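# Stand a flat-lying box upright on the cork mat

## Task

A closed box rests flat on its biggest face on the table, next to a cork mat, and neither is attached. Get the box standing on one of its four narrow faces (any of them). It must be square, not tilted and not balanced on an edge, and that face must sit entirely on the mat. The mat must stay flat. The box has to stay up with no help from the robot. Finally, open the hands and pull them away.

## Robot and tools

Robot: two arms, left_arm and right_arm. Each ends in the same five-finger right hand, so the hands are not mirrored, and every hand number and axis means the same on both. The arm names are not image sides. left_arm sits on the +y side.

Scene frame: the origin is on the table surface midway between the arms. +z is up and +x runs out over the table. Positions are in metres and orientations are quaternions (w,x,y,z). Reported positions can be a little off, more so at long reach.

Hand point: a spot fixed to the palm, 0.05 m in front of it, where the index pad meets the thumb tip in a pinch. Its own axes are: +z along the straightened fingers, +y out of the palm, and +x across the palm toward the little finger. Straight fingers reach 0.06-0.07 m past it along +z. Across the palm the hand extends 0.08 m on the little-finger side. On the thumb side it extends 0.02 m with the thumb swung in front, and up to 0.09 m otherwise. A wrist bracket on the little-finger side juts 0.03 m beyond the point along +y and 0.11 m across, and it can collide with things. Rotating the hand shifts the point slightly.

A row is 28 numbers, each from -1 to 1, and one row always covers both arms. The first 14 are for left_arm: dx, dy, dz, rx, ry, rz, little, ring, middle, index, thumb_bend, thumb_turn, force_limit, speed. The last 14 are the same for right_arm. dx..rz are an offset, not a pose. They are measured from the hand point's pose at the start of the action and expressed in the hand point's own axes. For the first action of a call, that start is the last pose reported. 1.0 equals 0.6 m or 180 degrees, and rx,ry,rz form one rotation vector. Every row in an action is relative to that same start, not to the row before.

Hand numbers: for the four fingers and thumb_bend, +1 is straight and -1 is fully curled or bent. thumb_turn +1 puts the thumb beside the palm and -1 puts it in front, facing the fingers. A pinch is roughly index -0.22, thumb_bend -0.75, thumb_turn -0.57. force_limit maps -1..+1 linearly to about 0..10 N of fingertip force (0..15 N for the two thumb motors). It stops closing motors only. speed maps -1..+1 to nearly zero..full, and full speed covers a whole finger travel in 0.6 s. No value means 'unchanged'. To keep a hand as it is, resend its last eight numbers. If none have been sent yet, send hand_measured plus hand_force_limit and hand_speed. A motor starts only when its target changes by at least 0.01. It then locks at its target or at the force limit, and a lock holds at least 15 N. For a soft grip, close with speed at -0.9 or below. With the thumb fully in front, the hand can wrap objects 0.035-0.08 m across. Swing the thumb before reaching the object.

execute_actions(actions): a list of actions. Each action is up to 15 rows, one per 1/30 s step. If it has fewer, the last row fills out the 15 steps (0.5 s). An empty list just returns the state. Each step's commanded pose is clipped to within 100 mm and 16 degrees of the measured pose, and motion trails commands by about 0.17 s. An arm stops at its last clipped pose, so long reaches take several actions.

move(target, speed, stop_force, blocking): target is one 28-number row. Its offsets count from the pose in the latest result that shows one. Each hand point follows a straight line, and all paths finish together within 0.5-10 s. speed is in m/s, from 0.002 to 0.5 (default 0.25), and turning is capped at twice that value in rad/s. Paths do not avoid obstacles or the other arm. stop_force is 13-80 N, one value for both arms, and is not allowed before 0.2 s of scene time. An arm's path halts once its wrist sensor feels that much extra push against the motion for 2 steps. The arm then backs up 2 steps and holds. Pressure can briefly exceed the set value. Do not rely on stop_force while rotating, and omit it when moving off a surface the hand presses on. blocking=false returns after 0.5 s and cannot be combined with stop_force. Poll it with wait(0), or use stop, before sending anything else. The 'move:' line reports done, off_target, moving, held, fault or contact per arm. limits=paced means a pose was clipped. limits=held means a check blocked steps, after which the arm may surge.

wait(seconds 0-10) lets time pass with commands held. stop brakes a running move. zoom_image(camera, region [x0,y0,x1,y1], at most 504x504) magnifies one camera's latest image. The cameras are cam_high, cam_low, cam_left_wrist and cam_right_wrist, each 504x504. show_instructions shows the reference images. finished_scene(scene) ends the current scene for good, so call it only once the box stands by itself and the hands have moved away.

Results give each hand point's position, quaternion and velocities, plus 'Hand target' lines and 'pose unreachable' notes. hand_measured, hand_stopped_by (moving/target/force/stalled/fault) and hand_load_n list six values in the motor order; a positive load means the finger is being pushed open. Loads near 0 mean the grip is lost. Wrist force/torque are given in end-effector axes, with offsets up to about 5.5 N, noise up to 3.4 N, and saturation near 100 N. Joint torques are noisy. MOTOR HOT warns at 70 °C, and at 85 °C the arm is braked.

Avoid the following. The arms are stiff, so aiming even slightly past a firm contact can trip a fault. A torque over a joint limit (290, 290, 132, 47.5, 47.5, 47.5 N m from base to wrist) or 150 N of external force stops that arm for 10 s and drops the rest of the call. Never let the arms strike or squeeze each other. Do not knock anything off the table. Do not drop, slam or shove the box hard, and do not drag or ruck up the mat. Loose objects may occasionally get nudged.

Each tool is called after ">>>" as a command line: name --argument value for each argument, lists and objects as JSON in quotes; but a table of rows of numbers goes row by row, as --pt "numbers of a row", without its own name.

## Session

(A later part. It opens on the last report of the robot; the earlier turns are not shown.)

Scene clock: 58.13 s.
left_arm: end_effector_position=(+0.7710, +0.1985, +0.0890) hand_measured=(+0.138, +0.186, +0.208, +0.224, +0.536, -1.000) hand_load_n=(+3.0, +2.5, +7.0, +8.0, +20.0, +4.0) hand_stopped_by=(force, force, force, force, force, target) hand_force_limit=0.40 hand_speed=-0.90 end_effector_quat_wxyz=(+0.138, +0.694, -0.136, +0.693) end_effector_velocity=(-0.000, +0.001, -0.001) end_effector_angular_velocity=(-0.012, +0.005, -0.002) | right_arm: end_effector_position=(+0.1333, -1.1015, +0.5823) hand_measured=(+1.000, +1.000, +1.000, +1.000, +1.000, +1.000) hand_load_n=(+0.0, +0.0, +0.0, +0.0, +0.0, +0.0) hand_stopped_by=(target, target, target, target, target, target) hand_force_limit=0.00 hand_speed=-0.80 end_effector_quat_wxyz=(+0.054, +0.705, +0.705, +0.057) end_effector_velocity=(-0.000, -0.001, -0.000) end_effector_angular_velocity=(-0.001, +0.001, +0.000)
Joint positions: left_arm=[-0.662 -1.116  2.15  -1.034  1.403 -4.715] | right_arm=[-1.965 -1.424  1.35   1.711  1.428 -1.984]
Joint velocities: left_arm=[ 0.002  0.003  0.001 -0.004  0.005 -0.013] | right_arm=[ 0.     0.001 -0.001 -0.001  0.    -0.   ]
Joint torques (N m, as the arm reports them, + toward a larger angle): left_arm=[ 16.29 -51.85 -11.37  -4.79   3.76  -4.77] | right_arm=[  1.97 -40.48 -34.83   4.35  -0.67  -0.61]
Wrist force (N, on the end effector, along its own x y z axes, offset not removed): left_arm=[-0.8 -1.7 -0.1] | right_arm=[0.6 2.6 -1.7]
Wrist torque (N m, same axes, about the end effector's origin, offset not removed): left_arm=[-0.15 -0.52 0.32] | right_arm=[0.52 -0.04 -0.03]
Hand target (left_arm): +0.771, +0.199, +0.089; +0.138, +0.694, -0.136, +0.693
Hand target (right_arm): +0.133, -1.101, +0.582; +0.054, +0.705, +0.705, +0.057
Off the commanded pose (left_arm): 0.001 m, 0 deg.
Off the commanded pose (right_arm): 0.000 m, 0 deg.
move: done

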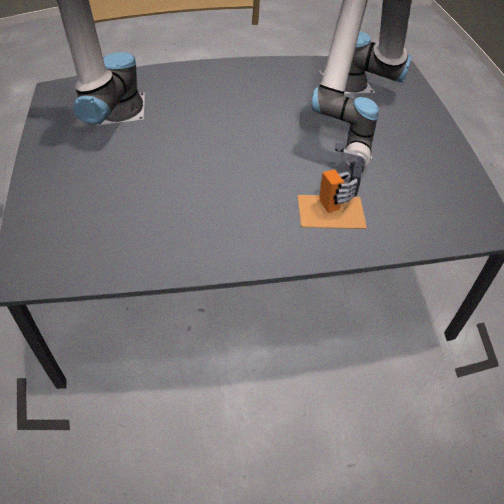

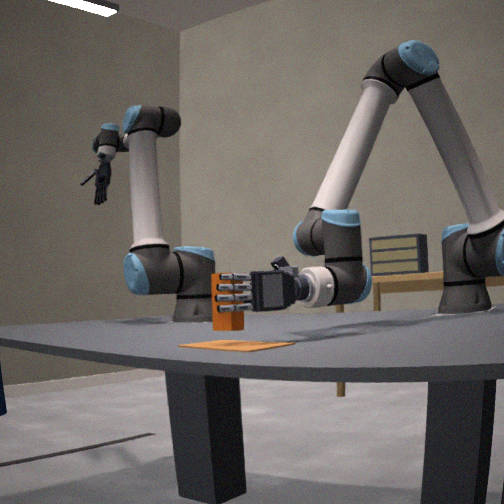

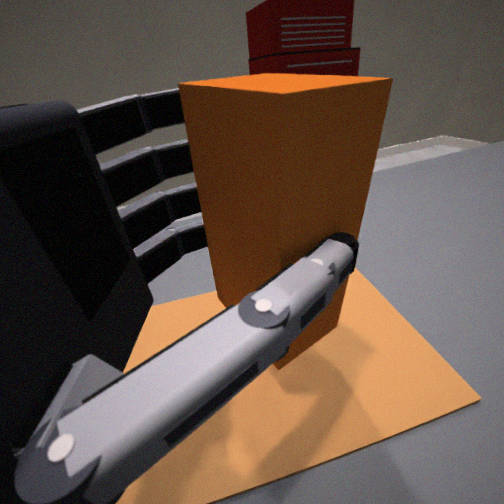

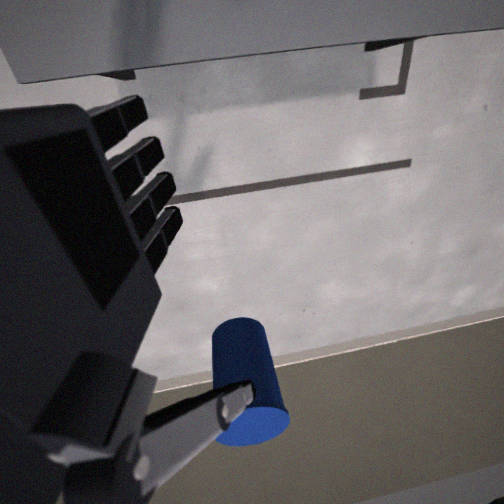

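>>> move --target '[-0.035,0,-0.012,0,0,0,-0.6,-0.6,-0.7,-0.7,0.5,-1,0.4,-0.9,0,0,0,0,0,0,1,1,1,1,1,1,0,-0.8]' --speed 0.06

>>> move --target '[-0.06,0,0,0,0,0,-0.6,-0.6,-0.7,-0.7,0.5,-1,0.4,-0.9,0,0,0,0,0,0,1,1,1,1,1,1,0,-0.8]' --speed 0.01 --stop_force 13

>>> zoom_image --camera "cam_high" --region '[270,140,410,260]'

Scene clock: 65.57 s.
left_arm: end_effector_position=(+0.7644, +0.2012, +0.0684) hand_measured=(+0.138, +0.186, +0.208, +0.224, +0.536, -1.000) hand_load_n=(+3.0, +2.5, +7.0, +8.0, +20.0, +4.0) hand_stopped_by=(force, force, force, force, force, target) hand_force_limit=0.40 hand_speed=-0.90 end_effector_quat_wxyz=(+0.138, +0.694, -0.136, +0.693) end_effector_velocity=(-0.001, -0.000, -0.003) end_effector_angular_velocity=(-0.000, +0.000, -0.002) | right_arm: end_effector_position=(+0.1333, -1.1015, +0.5823) hand_measured=(+1.000, +1.000, +1.000, +1.000, +1.000, +1.000) hand_load_n=(+0.0, +0.0, +0.0, +0.0, +0.0, +0.0) hand_stopped_by=(target, target, target, target, target, target) hand_force_limit=0.00 hand_speed=-0.80 end_effector_quat_wxyz=(+0.054, +0.705, +0.705, +0.057) end_effector_velocity=(-0.000, +0.000, +0.000) end_effector_angular_velocity=(-0.001, +0.000, -0.001)
Joint positions: left_arm=[-0.664 -1.087  2.168 -1.079  1.401 -4.715] | right_arm=[-1.965 -1.424  1.35   1.711  1.428 -1.984]
Joint velocities: left_arm=[-0.001  0.004  0.002 -0.006  0.001 -0.   ] | right_arm=[-0.001 -0.     0.    -0.    -0.    -0.   ]
Joint torques (N m, as the arm reports them, + toward a larger angle): left_arm=[ -5.55 -53.72  -9.49  -4.92  -3.72   3.99] | right_arm=[ -0.01 -42.24 -36.34   4.23  -0.85  -0.83]
Wrist force (N, on the end effector, along its own x y z axes, offset not removed): left_arm=[0.3 -1.9 0.9] | right_arm=[-1.5 2.9 0.3]
Wrist torque (N m, same axes, about the end effector's origin, offset not removed): left_arm=[-0.20 -0.59 0.36] | right_arm=[0.38 0.18 -0.08]
Hand target (left_arm): +0.764, +0.201, +0.068; +0.138, +0.694, -0.136, +0.693
Hand target (right_arm): +0.133, -1.101, +0.582; +0.054, +0.705, +0.705, +0.057
Off the commanded pose (left_arm): 0.000 m, 0 deg.
Off the commanded pose (right_arm): 0.000 m, 0 deg.
move: done

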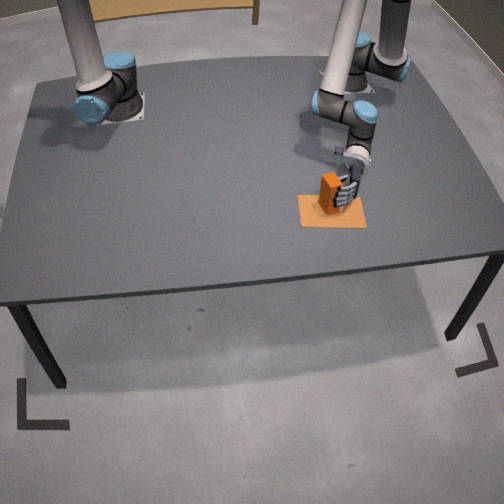

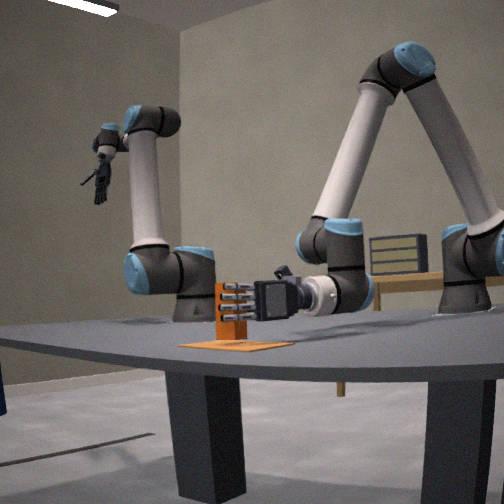

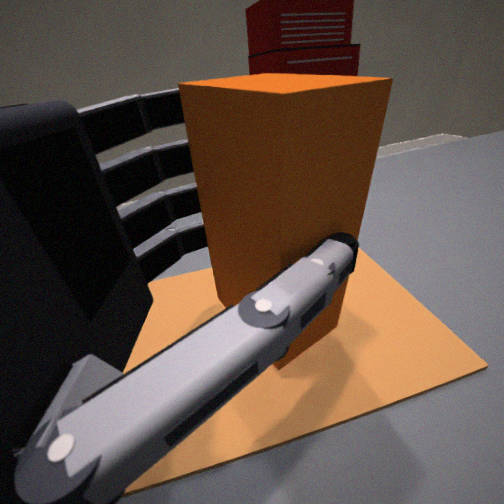

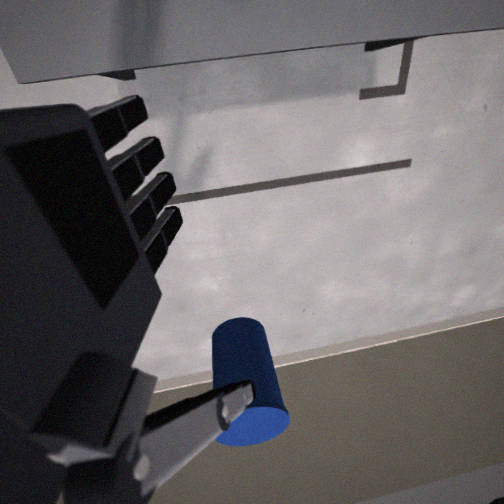

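Scene clock: 67.03 s.
left_arm: end_effector_position=(+0.7645, +0.2012, +0.0578) hand_measured=(+0.138, +0.186, +0.208, +0.224, +0.536, -1.000) hand_load_n=(+8.5, +5.5, +8.5, +7.5, +19.0, -1.5) hand_stopped_by=(force, force, force, force, force, target) hand_force_limit=0.40 hand_speed=-0.90 end_effector_quat_wxyz=(+0.138, +0.694, -0.136, +0.693) end_effector_velocity=(-0.001, -0.000, +0.003) end_effector_angular_velocity=(+0.001, +0.002, -0.001) | right_arm: end_effector_position=(+0.1333, -1.1015, +0.5823) hand_measured=(+1.000, +1.000, +1.000, +1.000, +1.000, +1.000) hand_load_n=(+0.0, +0.0, +0.0, +0.0, +0.0, +0.0) hand_stopped_by=(target, target, target, target, target, target) hand_force_limit=0.00 hand_speed=-0.80 end_effector_quat_wxyz=(+0.054, +0.705, +0.705, +0.057) end_effector_velocity=(+0.000, +0.000, -0.000) end_effector_angular_velocity=(+0.001, -0.000, +0.000)
Joint positions: left_arm=[-0.664 -1.069  2.169 -1.1    1.401 -4.715] | right_arm=[-1.965 -1.424  1.35   1.711  1.428 -1.984]
Joint velocities: left_arm=[-0.001 -0.007  0.     0.008  0.    -0.   ] | right_arm=[0. 0. 0. 0. 0. 0.]
Joint torques (N m, as the arm reports them, + toward a larger angle): left_arm=[ -9.46 -57.46   5.08   6.11   0.2    2.61] | right_arm=[ -1.67 -42.39 -36.76   4.45  -0.47  -1.  ]
Wrist force (N, on the end effector, along its own x y z axes, offset not removed): left_arm=[21.5 -10.7 8.2] | right_arm=[0.2 3.0 -0.2]
Wrist torque (N m, same axes, about the end effector's origin, offset not removed): left_arm=[-0.59 -0.47 -0.04] | right_arm=[0.40 -0.09 -0.06]
Hand target (left_arm): +0.764, +0.201, +0.058; +0.138, +0.694, -0.136, +0.693
Hand target (right_arm): +0.133, -1.101, +0.582; +0.054, +0.705, +0.705, +0.057
Off the commanded pose (left_arm): 0.025 m, 0 deg.
Off the commanded pose (right_arm): 0.000 m, 0 deg.
move: contact (left_arm)

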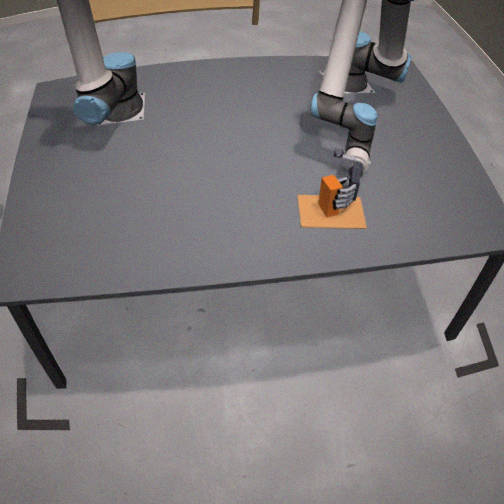

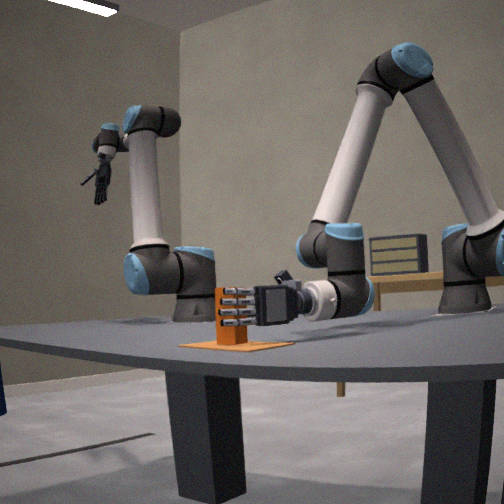

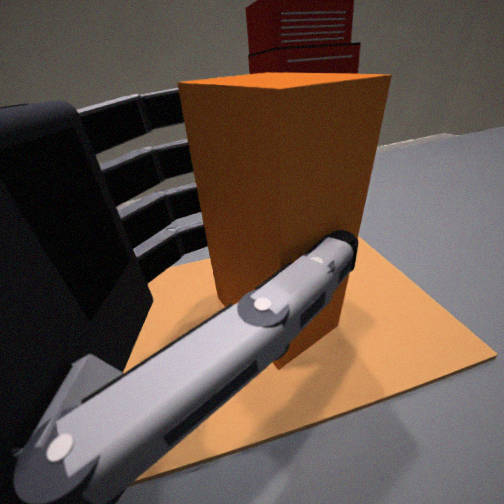

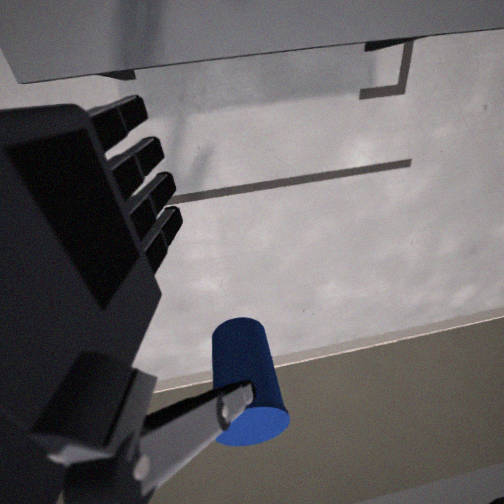

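Region (270, 140, 410, 260) of cam_high's 504x504 image, scaled by 3.600, with more detail than that image has; it fills the top 432 rows of this view, and the rest is white.

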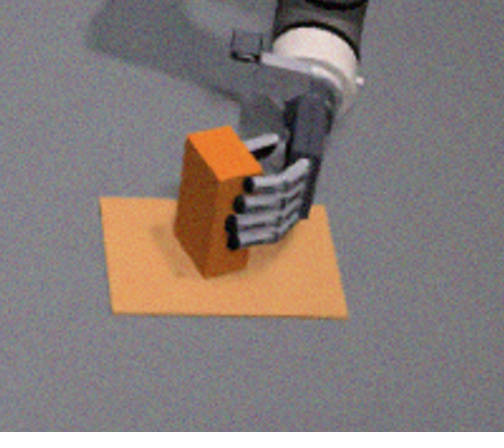

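>>> move --target '[0,0,0,0,0,0,1,1,1,1,1,-1,0.4,-0.6,0,0,0,0,0,0,1,1,1,1,1,1,0,-0.8]'

>>> move --target '[0.03,-0.21,-0.14,0,0,0,1,1,1,1,1,-1,0.4,-0.6,0,0,0,0,0,0,1,1,1,1,1,1,0,-0.8]' --speed 0.15

Scene clock: 73.77 s.
left_arm: end_effector_position=(+0.7645, +0.2012, +0.0578) hand_measured=(+1.000, +1.000, +1.000, +1.000, +1.000, -1.000) hand_load_n=(+0.0, +0.0, +0.0, +0.0, +0.0, +0.0) hand_stopped_by=(target, target, target, target, target, target) hand_force_limit=0.40 hand_speed=-0.60 end_effector_quat_wxyz=(+0.138, +0.694, -0.136, +0.693) end_effector_velocity=(+0.000, +0.001, +0.001) end_effector_angular_velocity=(-0.000, -0.001, +0.001) | right_arm: end_effector_position=(+0.1333, -1.1015, +0.5823) hand_measured=(+1.000, +1.000, +1.000, +1.000, +1.000, +1.000) hand_load_n=(+0.0, +0.0, +0.0, +0.0, +0.0, +0.0) hand_stopped_by=(target, target, target, target, target, target) hand_force_limit=0.00 hand_speed=-0.80 end_effector_quat_wxyz=(+0.054, +0.705, +0.705, +0.057) end_effector_velocity=(-0.000, -0.000, +0.000) end_effector_angular_velocity=(-0.001, +0.001, -0.000)
Joint positions: left_arm=[-0.664 -1.069  2.169 -1.1    1.401 -4.715] | right_arm=[-1.965 -1.424  1.35   1.711  1.428 -1.984]
Joint velocities: left_arm=[ 0.001 -0.001  0.     0.     0.    -0.   ] | right_arm=[-0.     0.    -0.001 -0.     0.    -0.   ]
Joint torques (N m, as the arm reports them, + toward a larger angle): left_arm=[  8.89 -52.63 -10.12  -4.28  -3.39   2.6 ] | right_arm=[  2.2  -43.63 -35.38   4.05  -0.61  -0.52]
Wrist force (N, on the end effector, along its own x y z axes, offset not removed): left_arm=[1.0 -3.2 2.1] | right_arm=[1.1 2.8 -0.6]
Wrist torque (N m, same axes, about the end effector's origin, offset not removed): left_arm=[-0.51 -0.31 0.08] | right_arm=[0.47 -0.20 -0.01]
Hand target (left_arm): +0.764, +0.201, +0.058; +0.138, +0.694, -0.136, +0.693
Hand target (right_arm): +0.133, -1.101, +0.582; +0.054, +0.705, +0.705, +0.057
Off the commanded pose (left_arm): 0.000 m, 0 deg.
Off the commanded pose (right_arm): 0.000 m, 0 deg.
move: done

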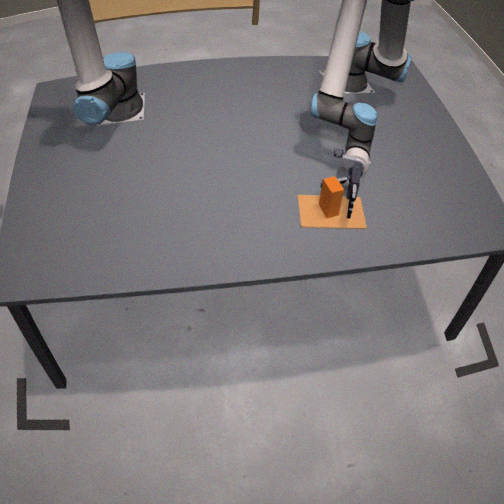

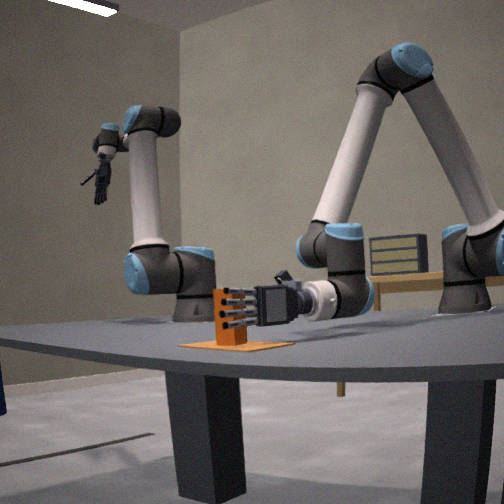

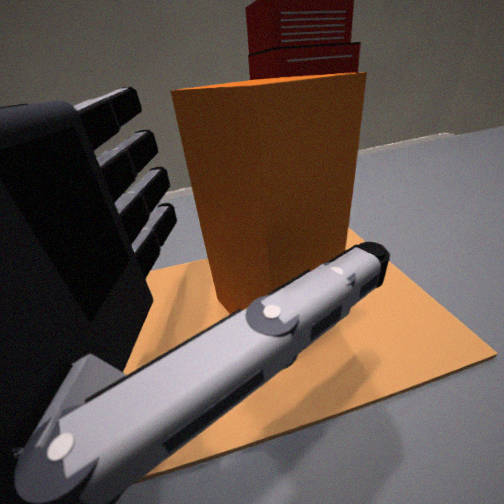

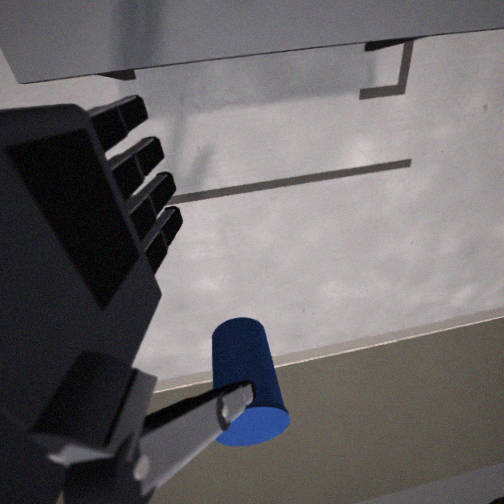

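Scene clock: 75.37 s.
left_arm: end_effector_position=(+0.7345, +0.3493, +0.0758) hand_measured=(+1.000, +1.000, +1.000, +1.000, +1.000, -1.000) hand_load_n=(+0.0, +0.0, +0.0, +0.0, +0.0, +0.0) hand_stopped_by=(target, target, target, target, target, target) hand_force_limit=0.40 hand_speed=-0.60 end_effector_quat_wxyz=(+0.138, +0.694, -0.136, +0.693) end_effector_velocity=(-0.001, +0.003, +0.001) end_effector_angular_velocity=(-0.001, -0.001, -0.002) | right_arm: end_effector_position=(+0.1333, -1.1015, +0.5823) hand_measured=(+1.000, +1.000, +1.000, +1.000, +1.000, +1.000) hand_load_n=(+0.0, +0.0, +0.0, +0.0, +0.0, +0.0) hand_stopped_by=(target, target, target, target, target, target) hand_force_limit=0.00 hand_speed=-0.80 end_effector_quat_wxyz=(+0.054, +0.705, +0.705, +0.057) end_effector_velocity=(-0.000, -0.000, +0.000) end_effector_angular_velocity=(-0.001, +0.000, -0.000)
Joint positions: left_arm=[-0.435 -1.149  2.264 -1.115  1.629 -4.714] | right_arm=[-1.965 -1.424  1.35   1.711  1.428 -1.984]
Joint velocities: left_arm=[ 0.006 -0.002  0.001  0.     0.007 -0.   ] | right_arm=[ 0. -0. -0. -0. -0.  0.]
Joint torques (N m, as the arm reports them, + toward a larger angle): left_arm=[ 14.46 -67.32  -6.85   0.57   4.34   4.08] | right_arm=[  0.36 -42.34 -34.6    4.17  -0.71  -0.94]
Wrist force (N, on the end effector, along its own x y z axes, offset not removed): left_arm=[1.2 -1.3 0.2] | right_arm=[0.6 3.7 -1.0]
Wrist torque (N m, same axes, about the end effector's origin, offset not removed): left_arm=[-0.06 -0.30 0.28] | right_arm=[0.60 -0.10 -0.02]
Hand target (left_arm): +0.734, +0.350, +0.076; +0.138, +0.694, -0.136, +0.693
Hand target (right_arm): +0.133, -1.101, +0.582; +0.054, +0.705, +0.705, +0.057
Off the commanded pose (left_arm): 0.000 m, 0 deg.
Off the commanded pose (right_arm): 0.000 m, 0 deg.
move: done

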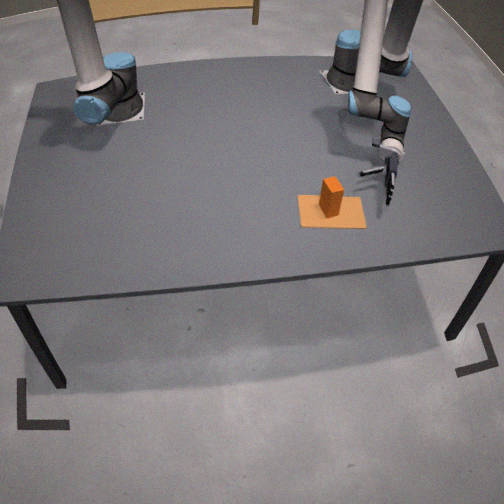

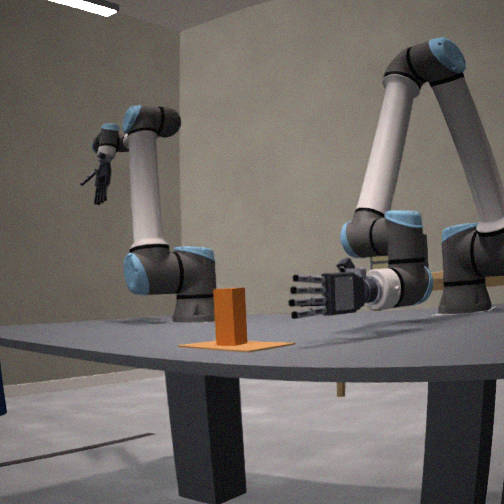

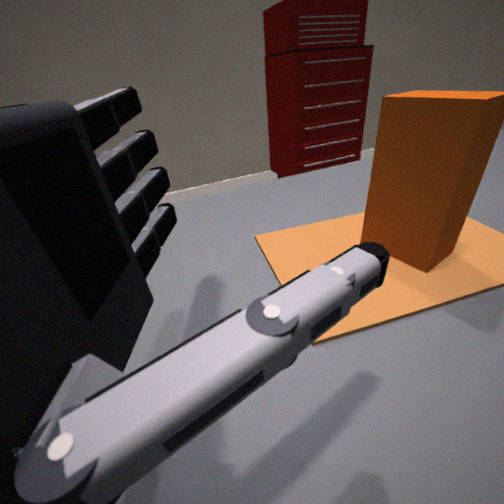

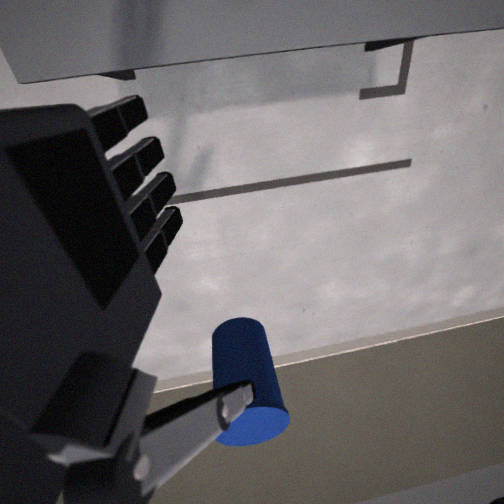

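>>> finished_scene --scene 2

The scene is finished: the task was done.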